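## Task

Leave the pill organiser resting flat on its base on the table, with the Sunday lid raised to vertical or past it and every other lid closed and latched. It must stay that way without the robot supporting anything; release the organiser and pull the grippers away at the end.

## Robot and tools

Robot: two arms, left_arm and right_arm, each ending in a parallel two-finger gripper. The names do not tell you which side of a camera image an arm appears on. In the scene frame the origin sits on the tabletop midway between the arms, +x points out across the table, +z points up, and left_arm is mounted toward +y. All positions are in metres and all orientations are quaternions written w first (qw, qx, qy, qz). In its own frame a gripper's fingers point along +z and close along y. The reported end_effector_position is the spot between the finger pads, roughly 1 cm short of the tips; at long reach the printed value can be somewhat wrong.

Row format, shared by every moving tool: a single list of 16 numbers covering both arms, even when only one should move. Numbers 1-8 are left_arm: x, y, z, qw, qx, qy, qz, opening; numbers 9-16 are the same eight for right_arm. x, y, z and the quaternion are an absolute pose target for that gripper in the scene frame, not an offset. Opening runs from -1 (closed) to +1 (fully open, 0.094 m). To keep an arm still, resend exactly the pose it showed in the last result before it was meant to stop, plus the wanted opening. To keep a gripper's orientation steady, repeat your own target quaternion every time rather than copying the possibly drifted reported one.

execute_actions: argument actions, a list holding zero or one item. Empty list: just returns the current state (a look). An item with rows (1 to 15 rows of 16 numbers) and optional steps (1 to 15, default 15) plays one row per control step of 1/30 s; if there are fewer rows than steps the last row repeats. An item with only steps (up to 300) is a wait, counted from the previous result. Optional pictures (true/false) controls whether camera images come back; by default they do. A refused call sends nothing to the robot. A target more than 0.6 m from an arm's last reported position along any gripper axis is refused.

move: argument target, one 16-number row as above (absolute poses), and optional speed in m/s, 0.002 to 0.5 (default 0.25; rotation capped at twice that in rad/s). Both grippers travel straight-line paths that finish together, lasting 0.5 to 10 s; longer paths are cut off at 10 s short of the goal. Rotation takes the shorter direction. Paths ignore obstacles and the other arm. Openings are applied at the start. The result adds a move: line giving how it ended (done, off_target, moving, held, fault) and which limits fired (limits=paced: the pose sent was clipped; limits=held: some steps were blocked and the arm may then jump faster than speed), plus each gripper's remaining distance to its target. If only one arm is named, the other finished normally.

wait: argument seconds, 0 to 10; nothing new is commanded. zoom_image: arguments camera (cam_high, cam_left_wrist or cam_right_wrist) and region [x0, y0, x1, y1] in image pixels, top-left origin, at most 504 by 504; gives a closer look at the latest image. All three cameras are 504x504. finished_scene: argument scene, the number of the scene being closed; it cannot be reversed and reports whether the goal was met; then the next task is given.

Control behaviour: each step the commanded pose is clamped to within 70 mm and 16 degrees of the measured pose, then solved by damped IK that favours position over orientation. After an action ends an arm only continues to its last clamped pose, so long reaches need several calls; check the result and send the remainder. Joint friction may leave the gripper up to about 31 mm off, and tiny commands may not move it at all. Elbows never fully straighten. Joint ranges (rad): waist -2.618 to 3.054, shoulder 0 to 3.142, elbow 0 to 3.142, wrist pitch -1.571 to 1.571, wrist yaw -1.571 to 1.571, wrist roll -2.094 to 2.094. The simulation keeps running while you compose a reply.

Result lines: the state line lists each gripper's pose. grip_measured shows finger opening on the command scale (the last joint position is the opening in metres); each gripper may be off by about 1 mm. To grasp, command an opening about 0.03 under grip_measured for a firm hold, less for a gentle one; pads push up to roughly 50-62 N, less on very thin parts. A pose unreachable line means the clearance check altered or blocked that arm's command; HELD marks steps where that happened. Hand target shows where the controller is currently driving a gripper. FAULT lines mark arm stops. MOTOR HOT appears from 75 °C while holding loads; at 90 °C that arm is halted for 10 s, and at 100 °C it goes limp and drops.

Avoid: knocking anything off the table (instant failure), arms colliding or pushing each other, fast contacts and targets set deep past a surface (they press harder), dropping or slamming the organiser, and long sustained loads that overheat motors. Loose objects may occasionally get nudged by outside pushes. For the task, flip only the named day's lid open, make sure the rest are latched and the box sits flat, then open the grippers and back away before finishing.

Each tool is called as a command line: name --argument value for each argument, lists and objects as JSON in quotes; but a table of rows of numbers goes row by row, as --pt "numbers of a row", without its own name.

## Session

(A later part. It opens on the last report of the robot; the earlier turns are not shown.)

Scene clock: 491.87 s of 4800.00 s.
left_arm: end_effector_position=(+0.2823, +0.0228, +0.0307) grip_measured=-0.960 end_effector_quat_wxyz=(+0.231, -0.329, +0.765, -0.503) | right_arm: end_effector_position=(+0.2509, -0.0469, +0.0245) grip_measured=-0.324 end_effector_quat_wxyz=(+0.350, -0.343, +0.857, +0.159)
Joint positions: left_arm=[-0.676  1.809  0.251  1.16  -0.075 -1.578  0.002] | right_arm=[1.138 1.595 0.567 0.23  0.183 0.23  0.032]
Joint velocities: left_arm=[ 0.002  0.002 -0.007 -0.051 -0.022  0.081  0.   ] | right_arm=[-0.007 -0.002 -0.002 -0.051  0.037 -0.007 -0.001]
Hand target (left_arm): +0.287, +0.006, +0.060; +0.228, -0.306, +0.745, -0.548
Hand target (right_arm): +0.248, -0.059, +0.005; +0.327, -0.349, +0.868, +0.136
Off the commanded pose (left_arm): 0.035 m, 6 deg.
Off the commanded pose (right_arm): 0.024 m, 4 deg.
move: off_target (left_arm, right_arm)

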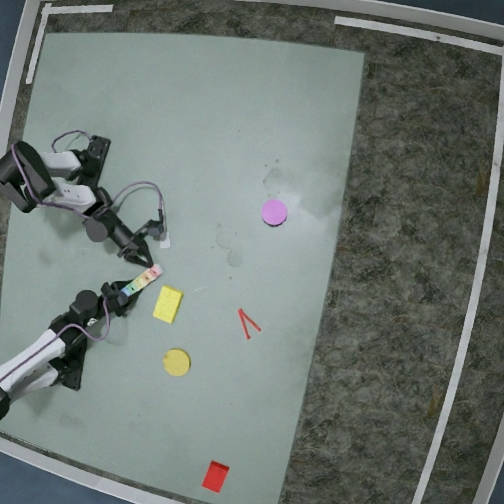

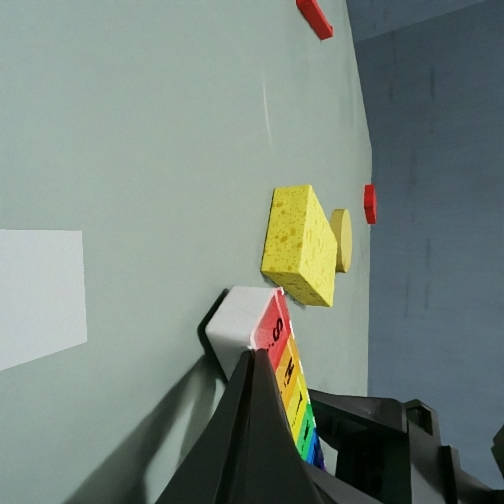

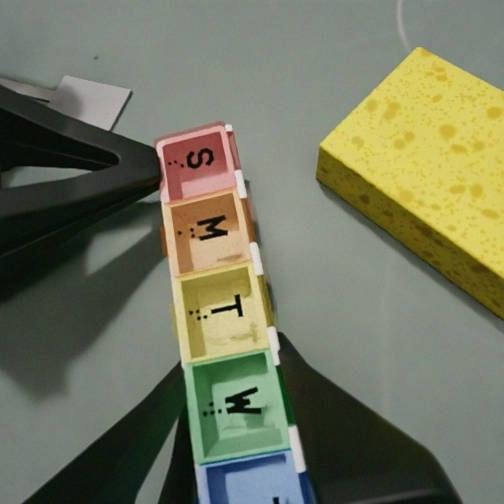

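move --target '[0.302,-0.006,0.068,0.227,-0.307,0.744,-0.548,-1,0.248,-0.059,0.004,0.327,-0.349,0.868,0.136,-0.42]' --speed 0.015

zoom_image --camera "cam_left_wrist" --region '[190, 230, 370, 410]'

Scene clock: 504.83 s of 4800.00 s.
left_arm: end_effector_position=(+0.2926, +0.0153, +0.0308) grip_measured=-0.962 end_effector_quat_wxyz=(+0.228, -0.329, +0.774, -0.491) | right_arm: end_effector_position=(+0.2574, -0.0522, +0.0243) grip_measured=-0.324 end_effector_quat_wxyz=(+0.357, -0.327, +0.862, +0.146)
Joint positions: left_arm=[-0.664  1.794  0.316  1.051 -0.064 -1.568  0.002] | right_arm=[1.131 1.597 0.567 0.229 0.217 0.245 0.032]
Joint velocities: left_arm=[ 0.012 -0.012 -0.007  0.022  0.007 -0.066 -0.001] | right_arm=[ 0.002  0.007 -0.017  0.022  0.037  0.007 -0.   ]
Hand target (left_arm): +0.301, -0.004, +0.068; +0.229, -0.306, +0.745, -0.547
Hand target (right_arm): +0.248, -0.059, +0.004; +0.327, -0.348, +0.868, +0.136
Off the commanded pose (left_arm): 0.044 m, 8 deg.
Off the commanded pose (right_arm): 0.023 m, 4 deg.
After step 90, 6.13 s passed at rest.
move: off_target (left_arm, right_arm)

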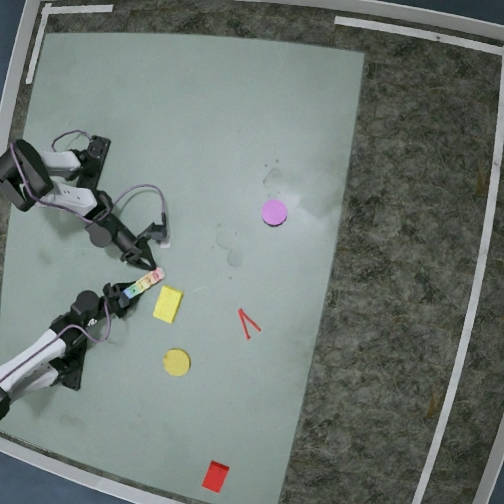

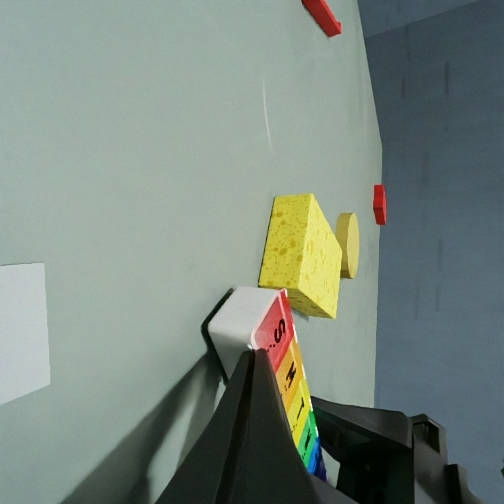

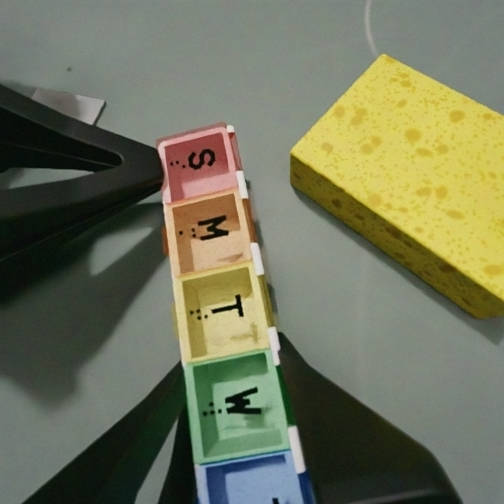

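Region (190, 230, 370, 410) of cam_left_wrist's 504x504 image, scaled by 2.800, with more detail than that image has.

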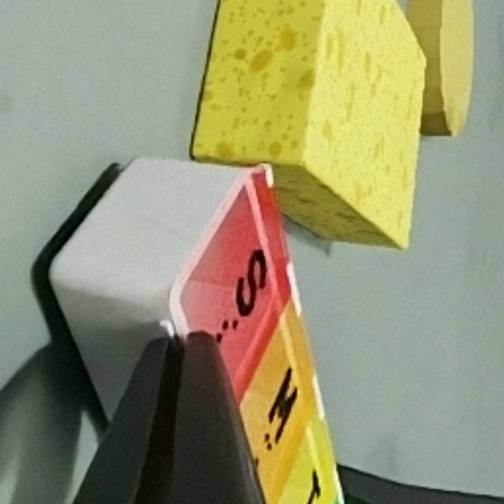

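move --target '[0.300,0.004,0.098,0.227,-0.307,0.744,-0.548,-1,0.250,-0.059,0.0,0.327,-0.349,0.868,0.136,-0.42]' --speed 0.015

zoom_image --camera "cam_left_wrist" --region '[190, 230, 370, 410]'

Scene clock: 520.50 s of 4800.00 s.
left_arm: end_effector_position=(+0.2900, +0.0297, +0.0463) grip_measured=-0.963 end_effector_quat_wxyz=(+0.228, -0.333, +0.787, -0.467) | right_arm: end_effector_position=(+0.2585, -0.0392, +0.0325) grip_measured=-0.324 end_effector_quat_wxyz=(+0.372, -0.334, +0.849, +0.173)
Joint positions: left_arm=[-0.639  1.599  0.316  0.804 -0.056 -1.545  0.002] | right_arm=[1.131 1.606 0.567 0.298 0.185 0.227 0.032]
Joint velocities: left_arm=[-0.002 -0.022 -0.027 -0.066 -0.007  0.066 -0.   ] | right_arm=[-0.017 -0.012  0.012  0.095 -0.066  0.007  0.   ]
Hand target (left_arm): +0.298, +0.007, +0.097; +0.228, -0.305, +0.746, -0.546
Hand target (right_arm): +0.249, -0.059, +0.002; +0.327, -0.349, +0.868, +0.136
Off the commanded pose (left_arm): 0.059 m, 11 deg.
Off the commanded pose (right_arm): 0.039 m, 7 deg.
After step 90, 7.87 s passed at rest.
move: off_target (left_arm, right_arm)

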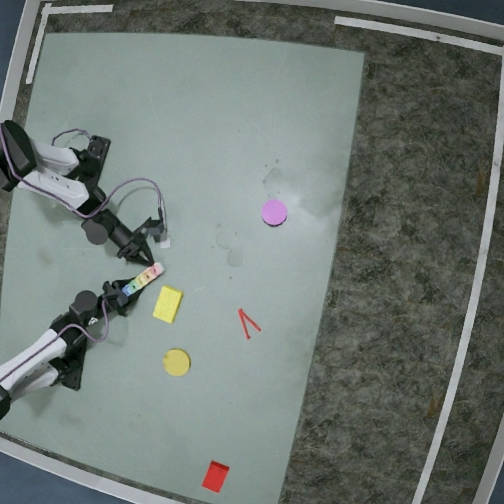

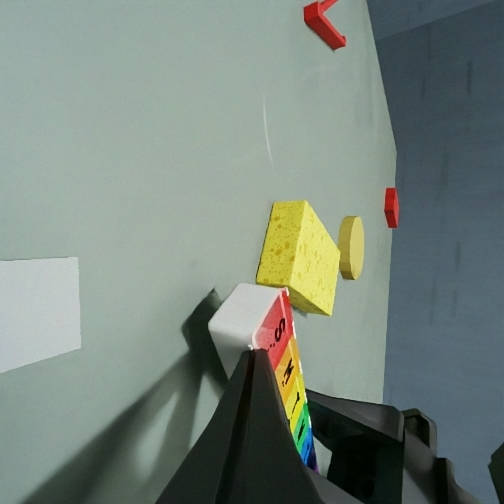

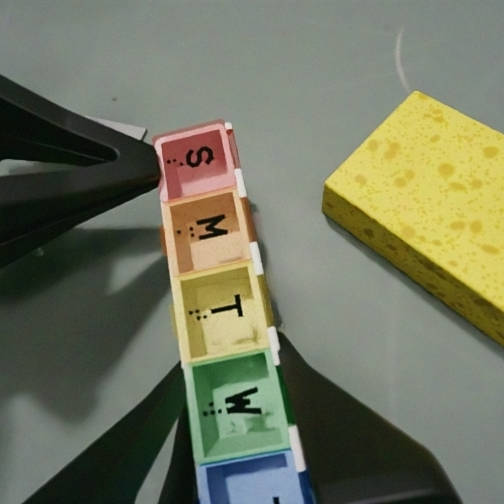

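Region (190, 230, 370, 410) of cam_left_wrist's 504x504 image, scaled by 2.800, with more detail than that image has.

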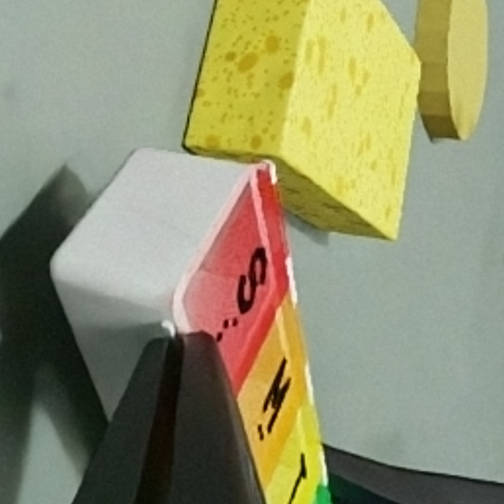

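move --target '[0.290,0.020,0.020,0.228,-0.32,0.76,-0.52,-1,0.255,-0.045,0.020,0.345,-0.335,0.862,0.15,0.1]' --speed 0.03

Scene clock: 545.53 s of 4800.00 s.
left_arm: end_effector_position=(+0.2980, +0.0166, +0.0326) grip_measured=-0.972 end_effector_quat_wxyz=(+0.240, -0.317, +0.751, -0.527) | right_arm: end_effector_position=(+0.2575, -0.0473, +0.0250) grip_measured=+0.099 end_effector_quat_wxyz=(+0.361, -0.333, +0.857, +0.155)
Joint positions: left_arm=[-0.639  1.918  0.288  1.293 -0.034 -1.554  0.001] | right_arm=[1.131 1.608 0.567 0.256 0.203 0.233 0.052]
Joint velocities: left_arm=[ 0.012 -0.002 -0.022  0.066  0.022  0.051 -0.001] | right_arm=[-0.007  0.002  0.007 -0.007  0.007 -0.051  0.001]
Hand target (left_arm): +0.290, +0.020, +0.021; +0.228, -0.319, +0.759, -0.519
Hand target (right_arm): +0.255, -0.045, +0.020; +0.346, -0.336, +0.863, +0.150
Off the commanded pose (left_arm): 0.015 m, 2 deg.
Off the commanded pose (right_arm): 0.006 m, 2 deg.
After step 90, 19.73 s passed at rest.
move: off_target (left_arm)

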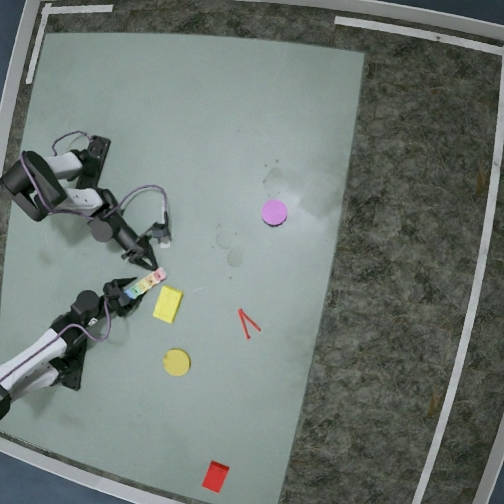

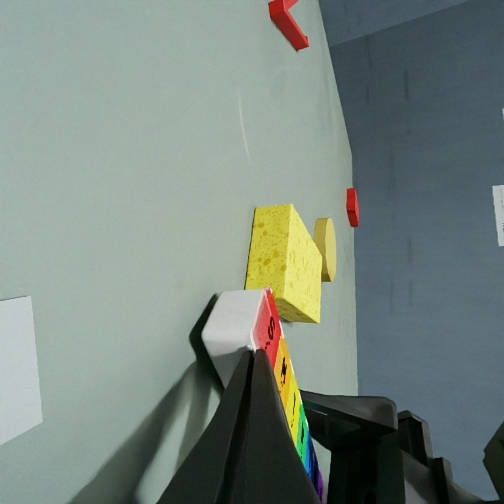

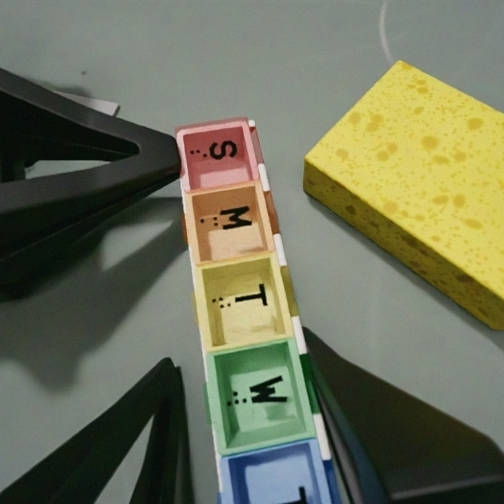

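move --target '[0.296,0.016,0.024,0.236,-0.318,0.753,-0.525,-1,0.257,-0.047,0.062,0.345,-0.335,0.862,0.15,0.1]' --speed 0.08

move --target '[0.296,0.016,0.024,0.236,-0.318,0.753,-0.525,-1,0.285,-0.020,0.055,0.327,-0.349,0.868,0.136,-1]' --speed 0.06

Scene clock: 562.20 s of 4800.00 s.
left_arm: end_effector_position=(+0.2985, +0.0159, +0.0328) grip_measured=-0.972 end_effector_quat_wxyz=(+0.242, -0.316, +0.748, -0.531) | right_arm: end_effector_position=(+0.2537, -0.0527, +0.0514) grip_measured=+0.099 end_effector_quat_wxyz=(+0.340, -0.340, +0.866, +0.140)
Joint positions: left_arm=[-0.639  1.937  0.288  1.325 -0.034 -1.555  0.001] | right_arm=[1.131 1.503 0.651 0.011 0.199 0.234 0.052]
Joint velocities: left_arm=[ 0.007 -0.002 -0.027 -0.007 -0.037  0.007  0.   ] | right_arm=[-0.007 -0.012  0.007  0.037 -0.022 -0.066 -0.001]
Hand target (left_arm): +0.296, +0.016, +0.024; +0.236, -0.318, +0.753, -0.525
Hand target (right_arm): +0.257, -0.048, +0.062; +0.346, -0.336, +0.863, +0.150
Off the commanded pose (left_arm): 0.009 m, 1 deg.
Off the commanded pose (right_arm): 0.012 m, 1 deg.
After step 90, 12.60 s passed at rest.
move: off_target (right_arm)

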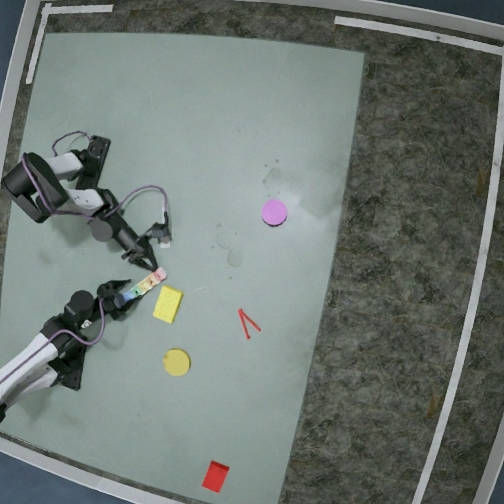

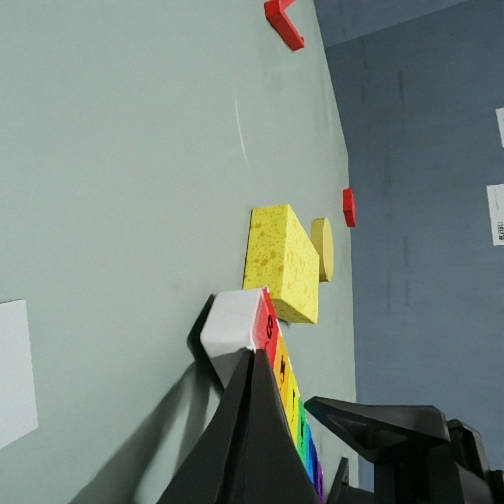

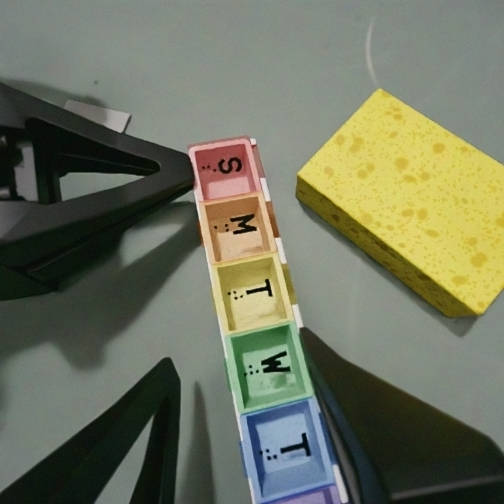

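Scene clock: 563.23 s of 4800.00 s.
left_arm: end_effector_position=(+0.2989, +0.0164, +0.0326) grip_measured=-0.976 end_effector_quat_wxyz=(+0.243, -0.318, +0.747, -0.531) | right_arm: end_effector_position=(+0.2832, -0.0205, +0.0568) grip_measured=-0.989 end_effector_quat_wxyz=(+0.336, -0.345, +0.866, +0.138)
Joint positions: left_arm=[-0.639  1.937  0.288  1.324 -0.037 -1.556  0.001] | right_arm=[ 1.095  1.651  0.832 -0.025  0.169  0.199  0.001]
Joint velocities: left_arm=[-0.002 -0.002 -0.022 -0.066 -0.007 -0.11   0.   ] | right_arm=[ 0.007  0.002 -0.012  0.007  0.066  0.051 -0.001]
Hand target (left_arm): +0.296, +0.016, +0.024; +0.236, -0.318, +0.753, -0.525
Hand target (right_arm): +0.285, -0.021, +0.055; +0.328, -0.349, +0.867, +0.135
Off the commanded pose (left_arm): 0.009 m, 1 deg.
Off the commanded pose (right_arm): 0.003 m, 1 deg.
move: done

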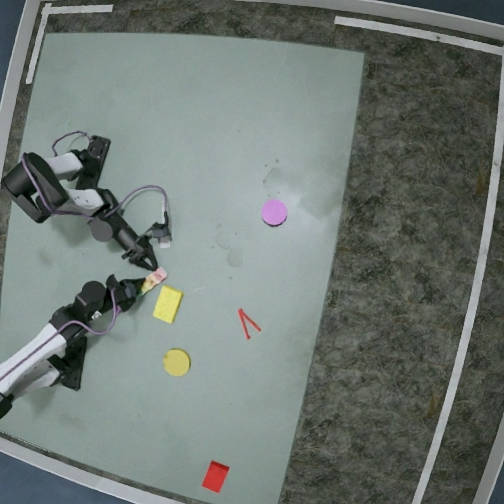

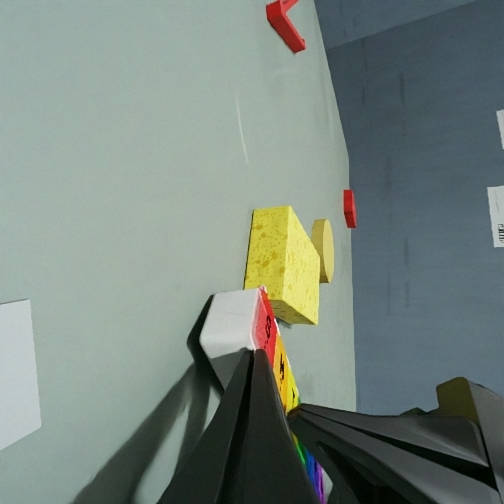

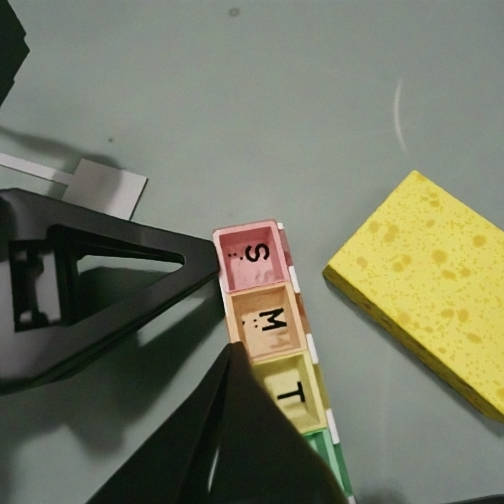

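move --target '[0.296,0.016,0.026,0.236,-0.318,0.753,-0.525,-1,0.291,-0.028,0.045,0.327,-0.349,0.868,0.136,-1]' --speed 0.04

move --target '[0.296,0.016,0.026,0.236,-0.318,0.753,-0.525,-1,0.291,-0.028,0.015,0.327,-0.349,0.868,0.136,-1]' --speed 0.03

zoom_image --camera "cam_left_wrist" --region '[190, 230, 370, 410]'

Scene clock: 572.83 s of 4800.00 s.
left_arm: end_effector_position=(+0.2997, +0.0176, +0.0321) grip_measured=-0.976 end_effector_quat_wxyz=(+0.245, -0.321, +0.747, -0.529) | right_arm: end_effector_position=(+0.2861, -0.0195, +0.0561) grip_measured=-0.989 end_effector_quat_wxyz=(+0.331, -0.351, +0.863, +0.150)
Joint positions: left_arm=[-0.639  1.937  0.288  1.322 -0.045 -1.559  0.001] | right_arm=[ 1.073  1.657  0.833 -0.011  0.128  0.179  0.001]
Joint velocities: left_arm=[ 0.007  0.007 -0.012 -0.051 -0.022 -0.007  0.   ] | right_arm=[-0.007 -0.007 -0.017  0.037  0.051 -0.022  0.   ]
Hand target (left_arm): +0.296, +0.016, +0.026; +0.236, -0.318, +0.753, -0.525
Hand target (right_arm): +0.291, -0.028, +0.045; +0.327, -0.349, +0.868, +0.135
Off the commanded pose (left_arm): 0.007 m, 1 deg.
Off the commanded pose (right_arm): 0.015 m, 2 deg.
After step 90, 5.90 s passed at rest.
move: off_target (right_arm)

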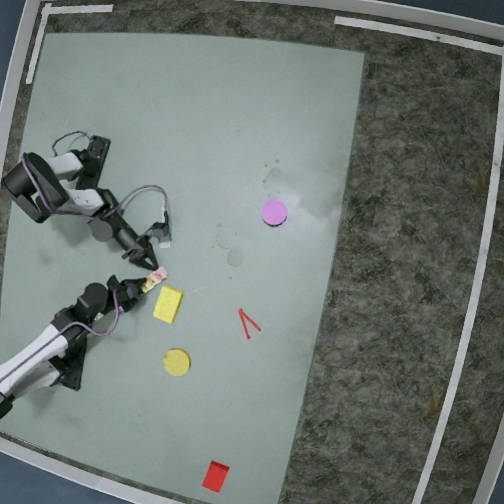

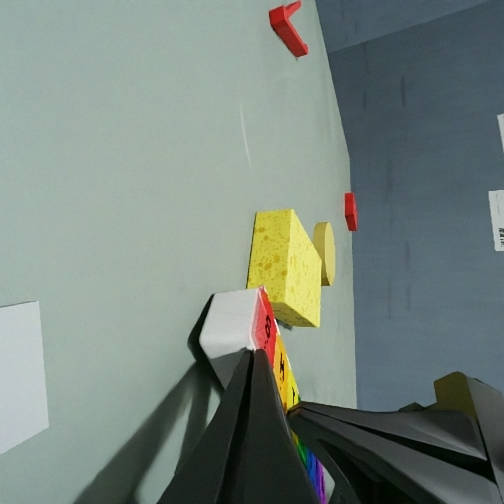

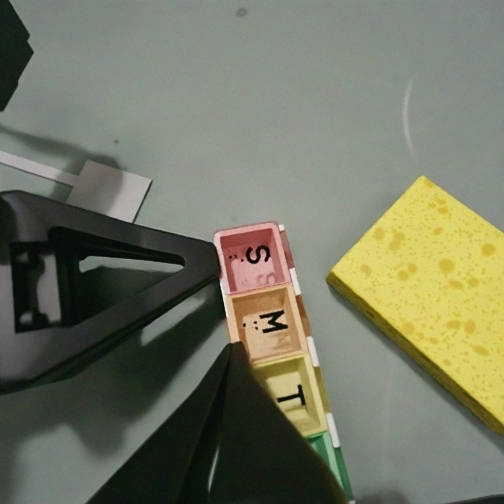

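Scene clock: 574.50 s of 4800.00 s.
left_arm: end_effector_position=(+0.3014, +0.0201, +0.0310) grip_measured=-0.989 end_effector_quat_wxyz=(+0.250, -0.327, +0.746, -0.524) | right_arm: end_effector_position=(+0.2980, -0.0053, +0.0507) grip_measured=-0.989 end_effector_quat_wxyz=(+0.368, -0.339, +0.848, +0.172)
Joint positions: left_arm=[-0.639  1.937  0.288  1.317 -0.063 -1.561  0.001] | right_arm=[1.07  1.721 0.8   0.179 0.133 0.177 0.001]
Joint velocities: left_arm=[ 0.002 -0.002 -0.002  0.007 -0.022  0.007 -0.   ] | right_arm=[ 0.017  0.002 -0.007  0.037 -0.022 -0.007 -0.001]
Hand target (left_arm): +0.296, +0.016, +0.026; +0.236, -0.318, +0.753, -0.525
Hand target (right_arm): +0.290, -0.028, +0.016; +0.327, -0.349, +0.868, +0.136
Off the commanded pose (left_arm): 0.008 m, 2 deg.
Off the commanded pose (right_arm): 0.043 m, 7 deg.
move: off_target (right_arm)

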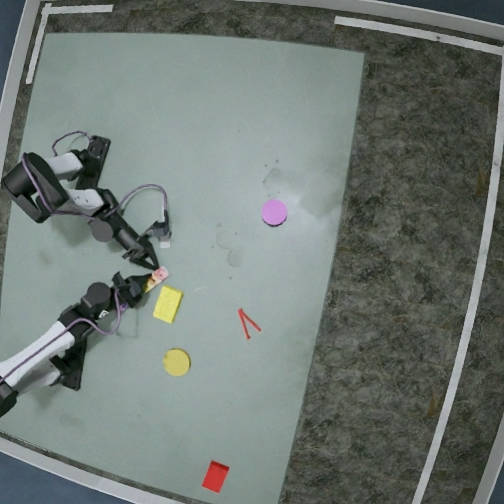

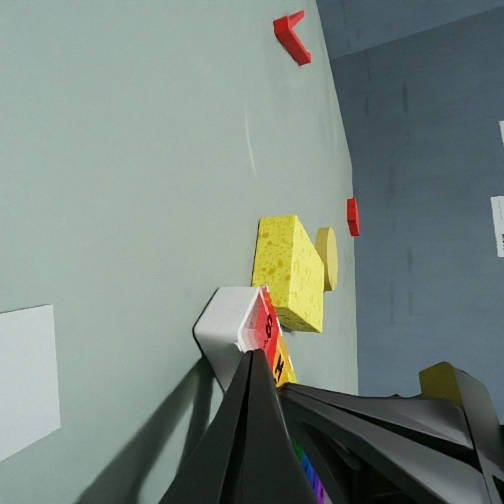

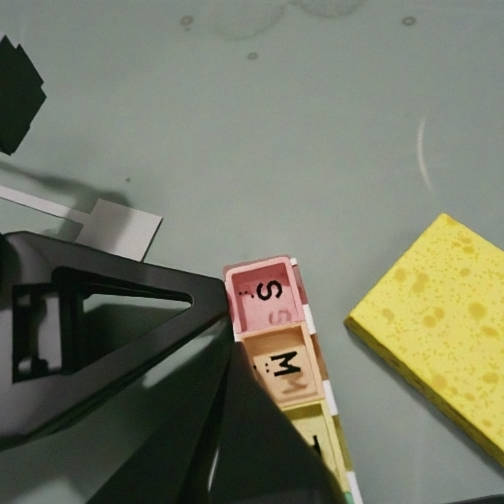

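Region (190, 230, 370, 410) of cam_left_wrist's 504x504 image, scaled by 2.800, with more detail than that image has.

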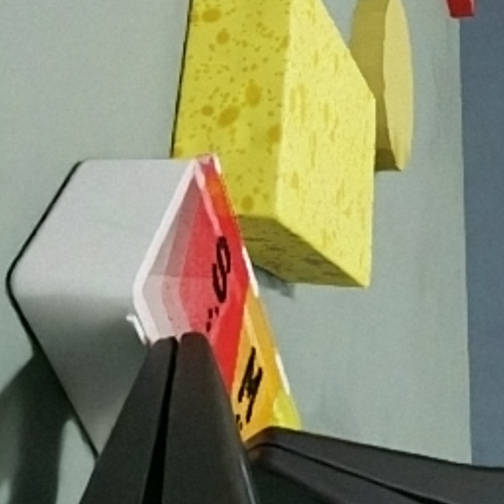

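move --target '[0.275,0.045,0.04,0.236,-0.318,0.753,-0.525,-1,0.27,-0.04,0.08,0.327,-0.349,0.868,0.136,-1]' --speed 0.06

Scene clock: 582.00 s of 4800.00 s.
left_arm: end_effector_position=(+0.2786, +0.0385, +0.0423) grip_measured=-0.989 end_effector_quat_wxyz=(+0.239, -0.318, +0.748, -0.532) | right_arm: end_effector_position=(+0.2699, -0.0435, +0.0702) grip_measured=-0.989 end_effector_quat_wxyz=(+0.320, -0.352, +0.870, +0.132)
Joint positions: left_arm=[-0.625  1.813  0.169  1.317 -0.017 -1.557  0.001] | right_arm=[ 1.087  1.533  0.799 -0.145  0.154  0.189  0.001]
Joint velocities: left_arm=[-0.002 -0.017 -0.002 -0.051 -0.051  0.022 -0.   ] | right_arm=[ 0.012  0.002 -0.012 -0.066 -0.022 -0.051  0.   ]
Hand target (left_arm): +0.275, +0.045, +0.039; +0.236, -0.318, +0.753, -0.525
Hand target (right_arm): +0.269, -0.040, +0.079; +0.327, -0.349, +0.868, +0.136
Off the commanded pose (left_arm): 0.008 m, 1 deg.
Off the commanded pose (right_arm): 0.010 m, 1 deg.
After step 90, 2.97 s passed at rest.
move: done

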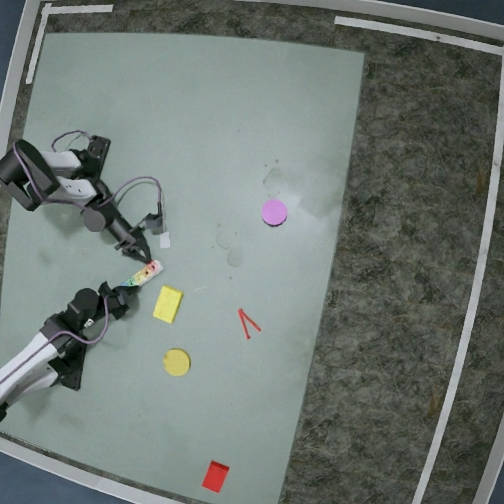

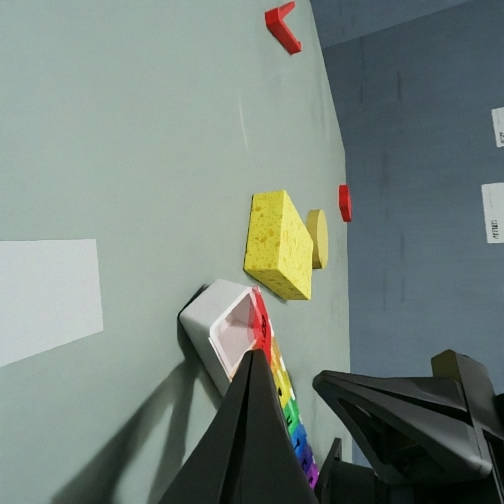

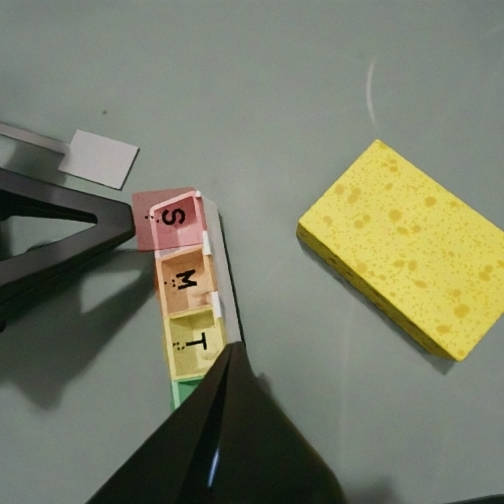

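zoom_image --camera "cam_left_wrist" --region '[160, 250, 340, 430]'

zoom_image --camera "cam_right_wrist" --region '[90, 150, 290, 350]'

zoom_image --camera "cam_high" --region '[100, 230, 200, 330]'

Region (160, 250, 340, 430) of cam_left_wrist's 504x504 image, scaled by 2.800, with more detail than that image has.

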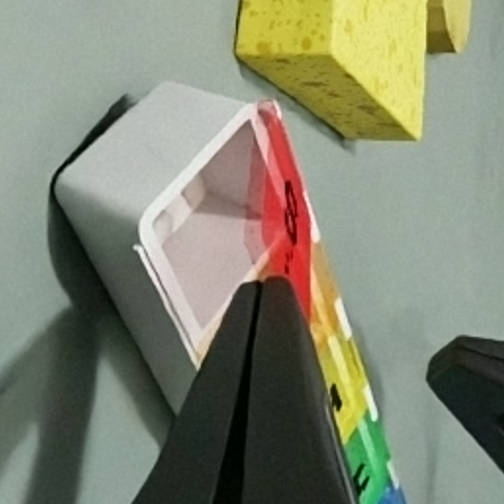

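Region (90, 150, 290, 350) of cam_right_wrist's 504x504 image, scaled by 2.520, with more detail than that image has.

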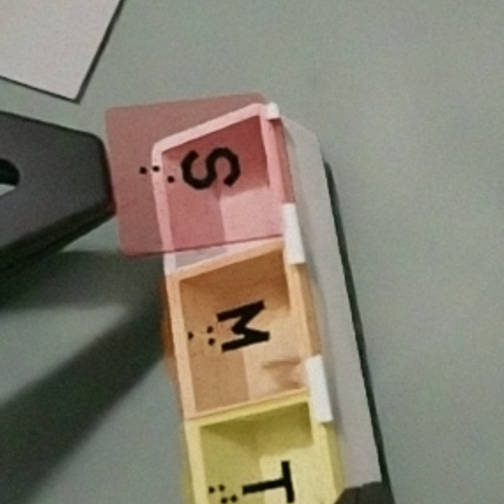

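Region (100, 230, 200, 330) of cam_high's 504x504 image, scaled by 5.040, with more detail than that image has.

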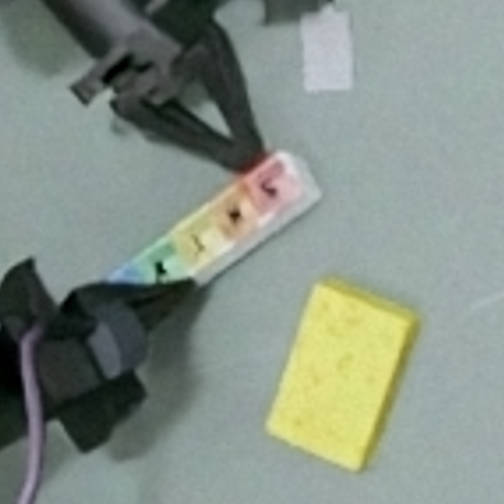

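move --target '[0.291,0.027,0.034,0.236,-0.318,0.753,-0.525,-1,0.262,-0.048,0.075,0.327,-0.349,0.868,0.136,0.3]' --speed 0.02

Scene clock: 608.37 s of 4800.00 s.
left_arm: end_effector_position=(+0.2887, +0.0288, +0.0447) grip_measured=-0.989 end_effector_quat_wxyz=(+0.241, -0.316, +0.743, -0.538) | right_arm: end_effector_position=(+0.2655, -0.0462, +0.0743) grip_measured=+0.299 end_effector_quat_wxyz=(+0.324, -0.351, +0.868, +0.136)
Joint positions: left_arm=[-0.625  1.845  0.22   1.315 -0.017 -1.557  0.001] | right_arm=[ 1.094  1.502  0.78  -0.146  0.157  0.195  0.061]
Joint velocities: left_arm=[0.012 0.017 0.007 0.007 0.007 0.066 0.001] | right_arm=[ 0.002 -0.002 -0.007 -0.007  0.007  0.125  0.001]
Hand target (left_arm): +0.291, +0.027, +0.035; +0.236, -0.318, +0.753, -0.525
Hand target (right_arm): +0.262, -0.048, +0.075; +0.327, -0.349, +0.868, +0.136
Off the commanded pose (left_arm): 0.011 m, 2 deg.
Off the commanded pose (right_arm): 0.004 m, 0 deg.
After step 90, 22.20 s passed at rest.
move: off_target (left_arm)

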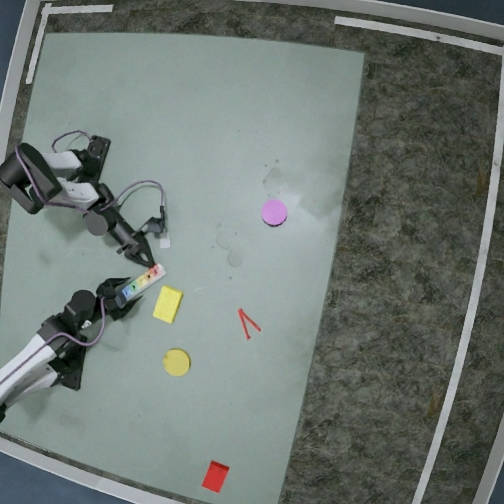

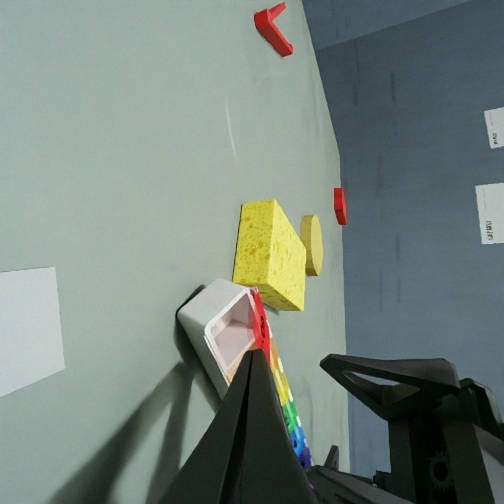

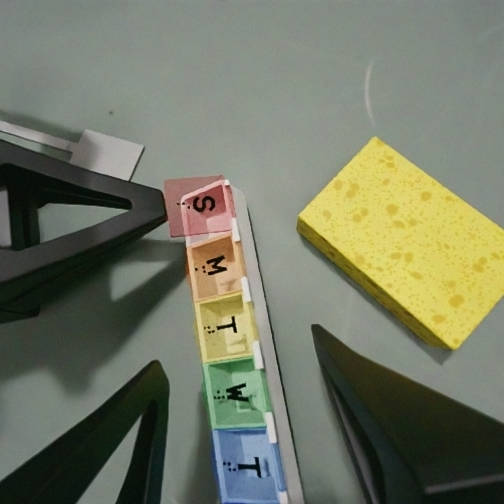

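move --target '[0.289,0.029,0.040,0.236,-0.318,0.753,-0.525,-0.75,0.262,-0.048,0.075,0.327,-0.349,0.868,0.136,0.3]' --speed 0.02

Scene clock: 616.40 s of 4800.00 s.
left_arm: end_effector_position=(+0.2869, +0.0306, +0.0371) grip_measured=-0.753 end_effector_quat_wxyz=(+0.236, -0.320, +0.752, -0.526) | right_arm: end_effector_position=(+0.2657, -0.0463, +0.0743) grip_measured=+0.299 end_effector_quat_wxyz=(+0.324, -0.350, +0.868, +0.135)
Joint positions: left_arm=[-0.625  1.845  0.22   1.282 -0.017 -1.557  0.012] | right_arm=[ 1.094  1.502  0.78  -0.146  0.158  0.195  0.061]
Joint velocities: left_arm=[-0.002  0.007  0.002  0.022  0.007  0.081  0.001] | right_arm=[ 0.007 -0.002 -0.007  0.022  0.037  0.037  0.001]
Hand target (left_arm): +0.289, +0.029, +0.040; +0.236, -0.318, +0.753, -0.526
Hand target (right_arm): +0.262, -0.048, +0.075; +0.327, -0.349, +0.868, +0.136
Off the commanded pose (left_arm): 0.004 m, 0 deg.
Off the commanded pose (right_arm): 0.004 m, 0 deg.
After step 90, 3.90 s passed at rest.
move: done

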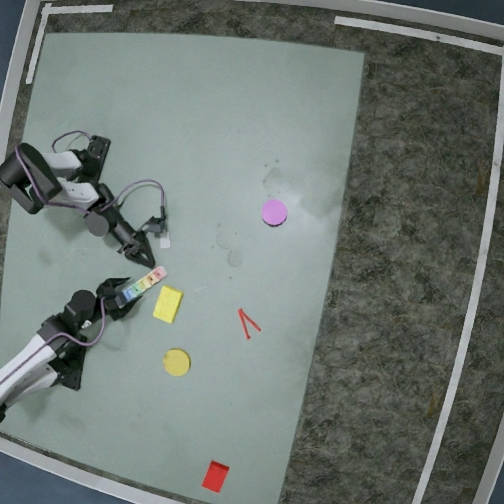

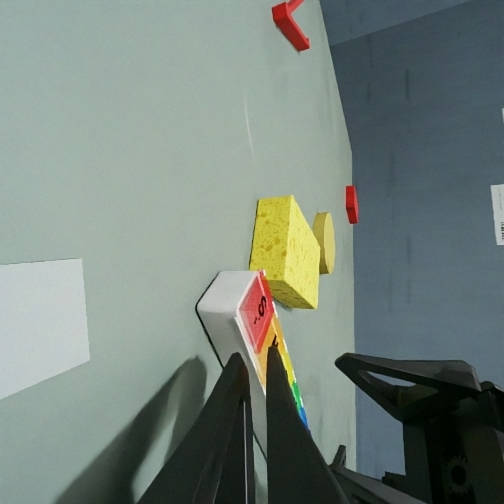

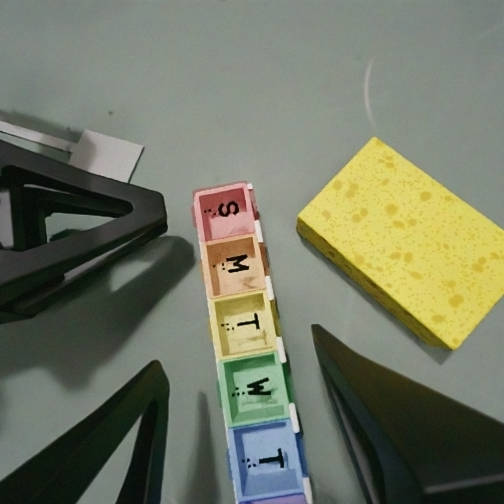

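zoom_image --camera "cam_left_wrist" --region '[180, 250, 340, 410]'

zoom_image --camera "cam_right_wrist" --region '[150, 150, 330, 330]'

Region (180, 250, 340, 410) of cam_left_wrist's 504x504 image, scaled by 3.150, with more detail than that image has.

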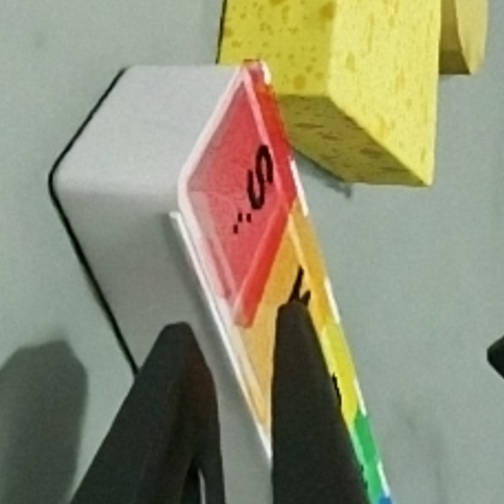

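Region (150, 150, 330, 330) of cam_right_wrist's 504x504 image, scaled by 2.800, with more detail than that image has.

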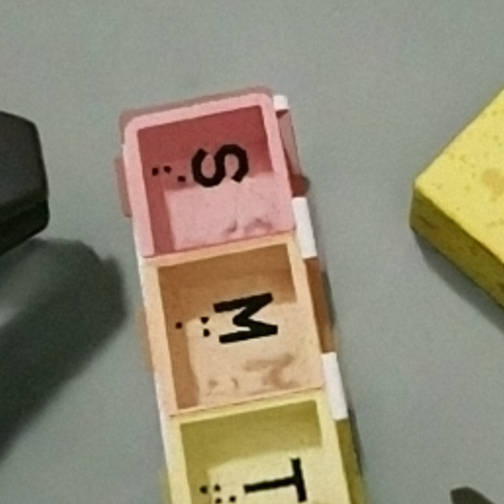

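execute_actions --actions '[]'

Scene clock: 648.53 s of 4800.00 s.
left_arm: end_effector_position=(+0.2868, +0.0307, +0.0366) grip_measured=-0.753 end_effector_quat_wxyz=(+0.236, -0.320, +0.753, -0.525) | right_arm: end_effector_position=(+0.2657, -0.0463, +0.0743) grip_measured=+0.299 end_effector_quat_wxyz=(+0.324, -0.350, +0.868, +0.135)
Joint positions: left_arm=[-0.625  1.845  0.22   1.28  -0.017 -1.557  0.012] | right_arm=[ 1.094  1.502  0.78  -0.146  0.158  0.195  0.061]
Joint velocities: left_arm=[ 0.012  0.002 -0.002 -0.066  0.037 -0.022 -0.   ] | right_arm=[ 0.002  0.007  0.007  0.022  0.007  0.022 -0.   ]
Hand target (left_arm): +0.289, +0.029, +0.040; +0.236, -0.318, +0.753, -0.526
Hand target (right_arm): +0.262, -0.048, +0.075; +0.327, -0.349, +0.868, +0.136
Off the commanded pose (left_arm): 0.004 m, 0 deg.
Off the commanded pose (right_arm): 0.004 m, 0 deg.
Steps of this call (steps 1 to 90: nothing new was sent; then 29.13 s passed at rest). Readings (end_effector_position):
1: left_arm (+0.2868, +0.0306, +0.0370) | right_arm (+0.2657, -0.0463, +0.0743)
2: left_arm (+0.2868, +0.0306, +0.0369) | right_arm (+0.2657, -0.0463, +0.0743)
4: left_arm (+0.2868, +0.0306, +0.0368) | right_arm (+0.2657, -0.0463, +0.0743)
8: left_arm (+0.2868, +0.0307, +0.0367) | right_arm (+0.2657, -0.0463, +0.0743)
90: the state above

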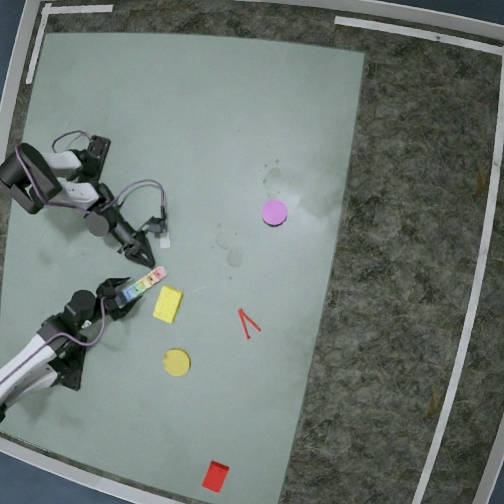

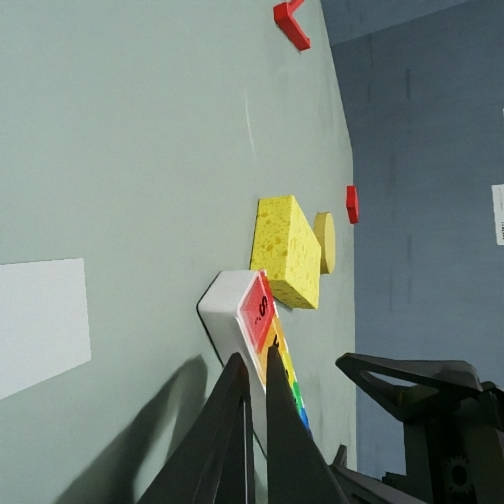

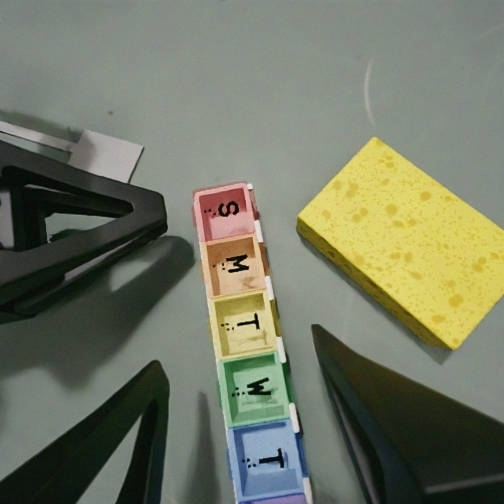

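move --target '[0.289,0.029,0.040,0.236,-0.318,0.753,-0.525,-0.75, 0.262,-0.052,0.016,0.327,-0.349,0.868,0.136,0.3]' --speed 0.08

Scene clock: 654.57 s of 4800.00 s.
left_arm: end_effector_position=(+0.2868, +0.0307, +0.0366) grip_measured=-0.753 end_effector_quat_wxyz=(+0.236, -0.320, +0.753, -0.525) | right_arm: end_effector_position=(+0.2658, -0.0461, +0.0250) grip_measured=+0.299 end_effector_quat_wxyz=(+0.333, -0.347, +0.865, +0.142)
Joint positions: left_arm=[-0.625  1.845  0.22   1.28  -0.017 -1.557  0.012] | right_arm=[1.094 1.627 0.647 0.137 0.158 0.197 0.061]
Joint velocities: left_arm=[-0.002 -0.007 -0.002 -0.081  0.081 -0.066 -0.001] | right_arm=[-0.012 -0.002  0.002 -0.007 -0.022 -0.125  0.001]
Hand target (left_arm): +0.289, +0.029, +0.040; +0.236, -0.318, +0.753, -0.525
Hand target (right_arm): +0.263, -0.051, +0.015; +0.327, -0.349, +0.868, +0.136
Off the commanded pose (left_arm): 0.004 m, 0 deg.
Off the commanded pose (right_arm): 0.011 m, 1 deg.
After step 90, 1.90 s passed at rest.
move: off_target (right_arm)

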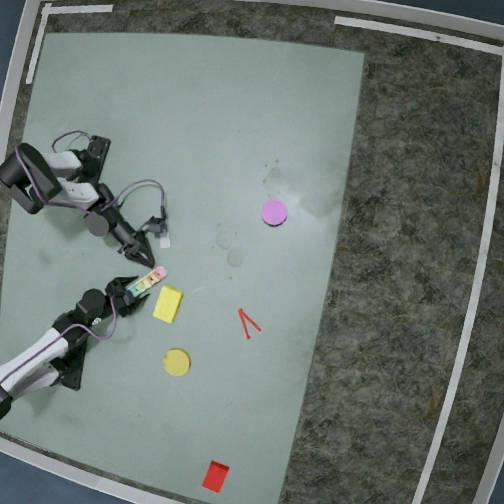

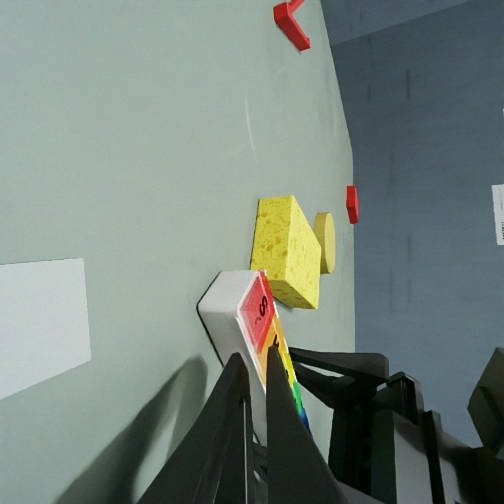

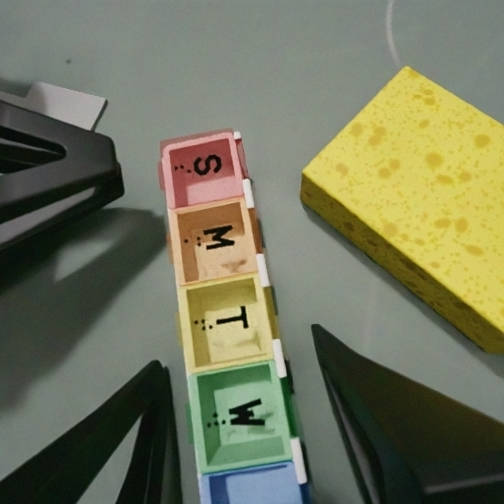

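execute_actions --actions '[{"rows":[[0.289,0.029,0.040,0.236,-0.318,0.753,-0.525,-0.75, 0.262,-0.052,0.016,0.327,-0.349,0.868,0.136,0.0],[0.289,0.029,0.040,0.236,-0.318,0.753,-0.525,-0.75, 0.262,-0.052,0.016,0.327,-0.349,0.868,0.136,0.0],[0.289,0.029,0.040,0.236,-0.318,0.753,-0.525,-0.75, 0.262,-0.052,0.016,0.327,-0.349,0.868,0.136,-0.42]],"steps":15}]'

zoom_image --camera "cam_left_wrist" --region '[160,230,340,410]'

Scene clock: 661.13 s of 4800.00 s.
left_arm: end_effector_position=(+0.2868, +0.0307, +0.0366) grip_measured=-0.753 end_effector_quat_wxyz=(+0.236, -0.320, +0.753, -0.525) | right_arm: end_effector_position=(+0.2660, -0.0460, +0.0251) grip_measured=-0.331 end_effector_quat_wxyz=(+0.334, -0.347, +0.865, +0.143)
Joint positions: left_arm=[-0.625  1.845  0.22   1.28  -0.017 -1.557  0.012] | right_arm=[1.094 1.627 0.646 0.14  0.159 0.197 0.031]
Joint velocities: left_arm=[-0.017  0.012  0.012  0.037  0.022  0.022 -0.001] | right_arm=[ 0.012 -0.022  0.002  0.081 -0.037 -0.066 -0.   ]
Hand target (left_arm): +0.289, +0.029, +0.040; +0.236, -0.318, +0.753, -0.525
Hand target (right_arm): +0.262, -0.052, +0.016; +0.327, -0.349, +0.868, +0.136
Off the commanded pose (left_arm): 0.004 m, 0 deg.
Off the commanded pose (right_arm): 0.012 m, 1 deg.
Steps of this call (steps 1 to 90: nothing new was sent; then 3.07 s passed at rest; steps 91 to 105: all 15 steps of this action). Readings (end_effector_position):
91: left_arm (+0.2868, +0.0307, +0.0366) | right_arm (+0.2659, -0.0459, +0.0251)
92: left_arm (+0.2868, +0.0307, +0.0366) | right_arm (+0.2659, -0.0459, +0.0251)
94: left_arm (+0.2868, +0.0307, +0.0366) | right_arm (+0.2660, -0.0460, +0.0251)
98: left_arm (+0.2868, +0.0307, +0.0366) | right_arm (+0.2660, -0.0460, +0.0251)
105: the state above

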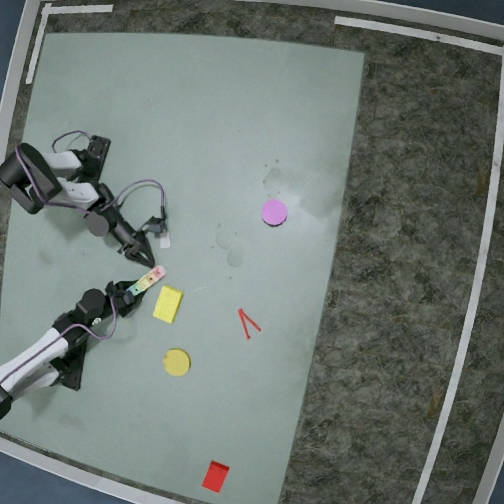

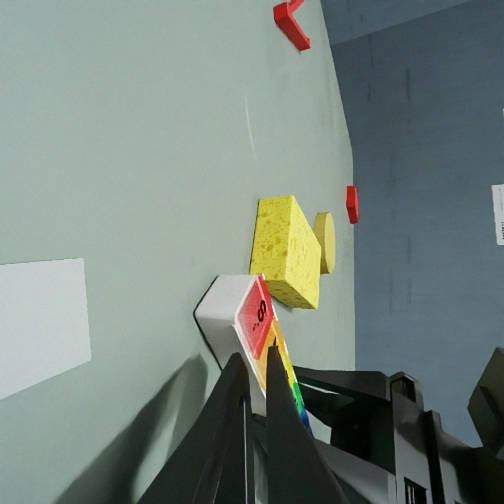

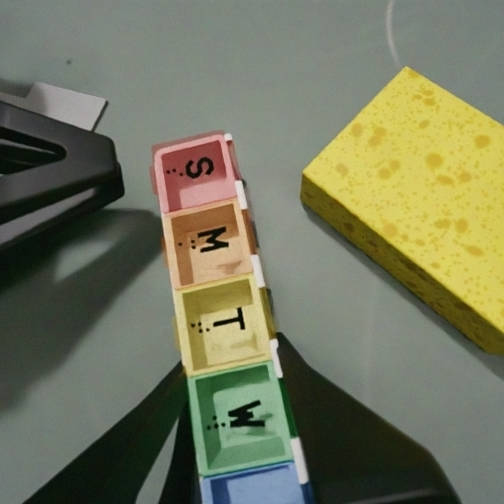

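Region (160, 230, 340, 410) of cam_left_wrist's 504x504 image, scaled by 2.800, with more detail than that image has.

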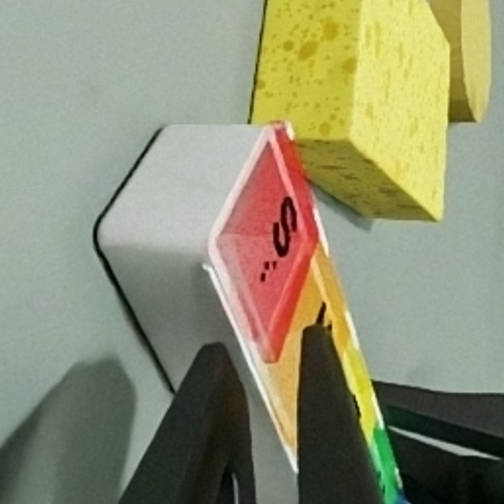

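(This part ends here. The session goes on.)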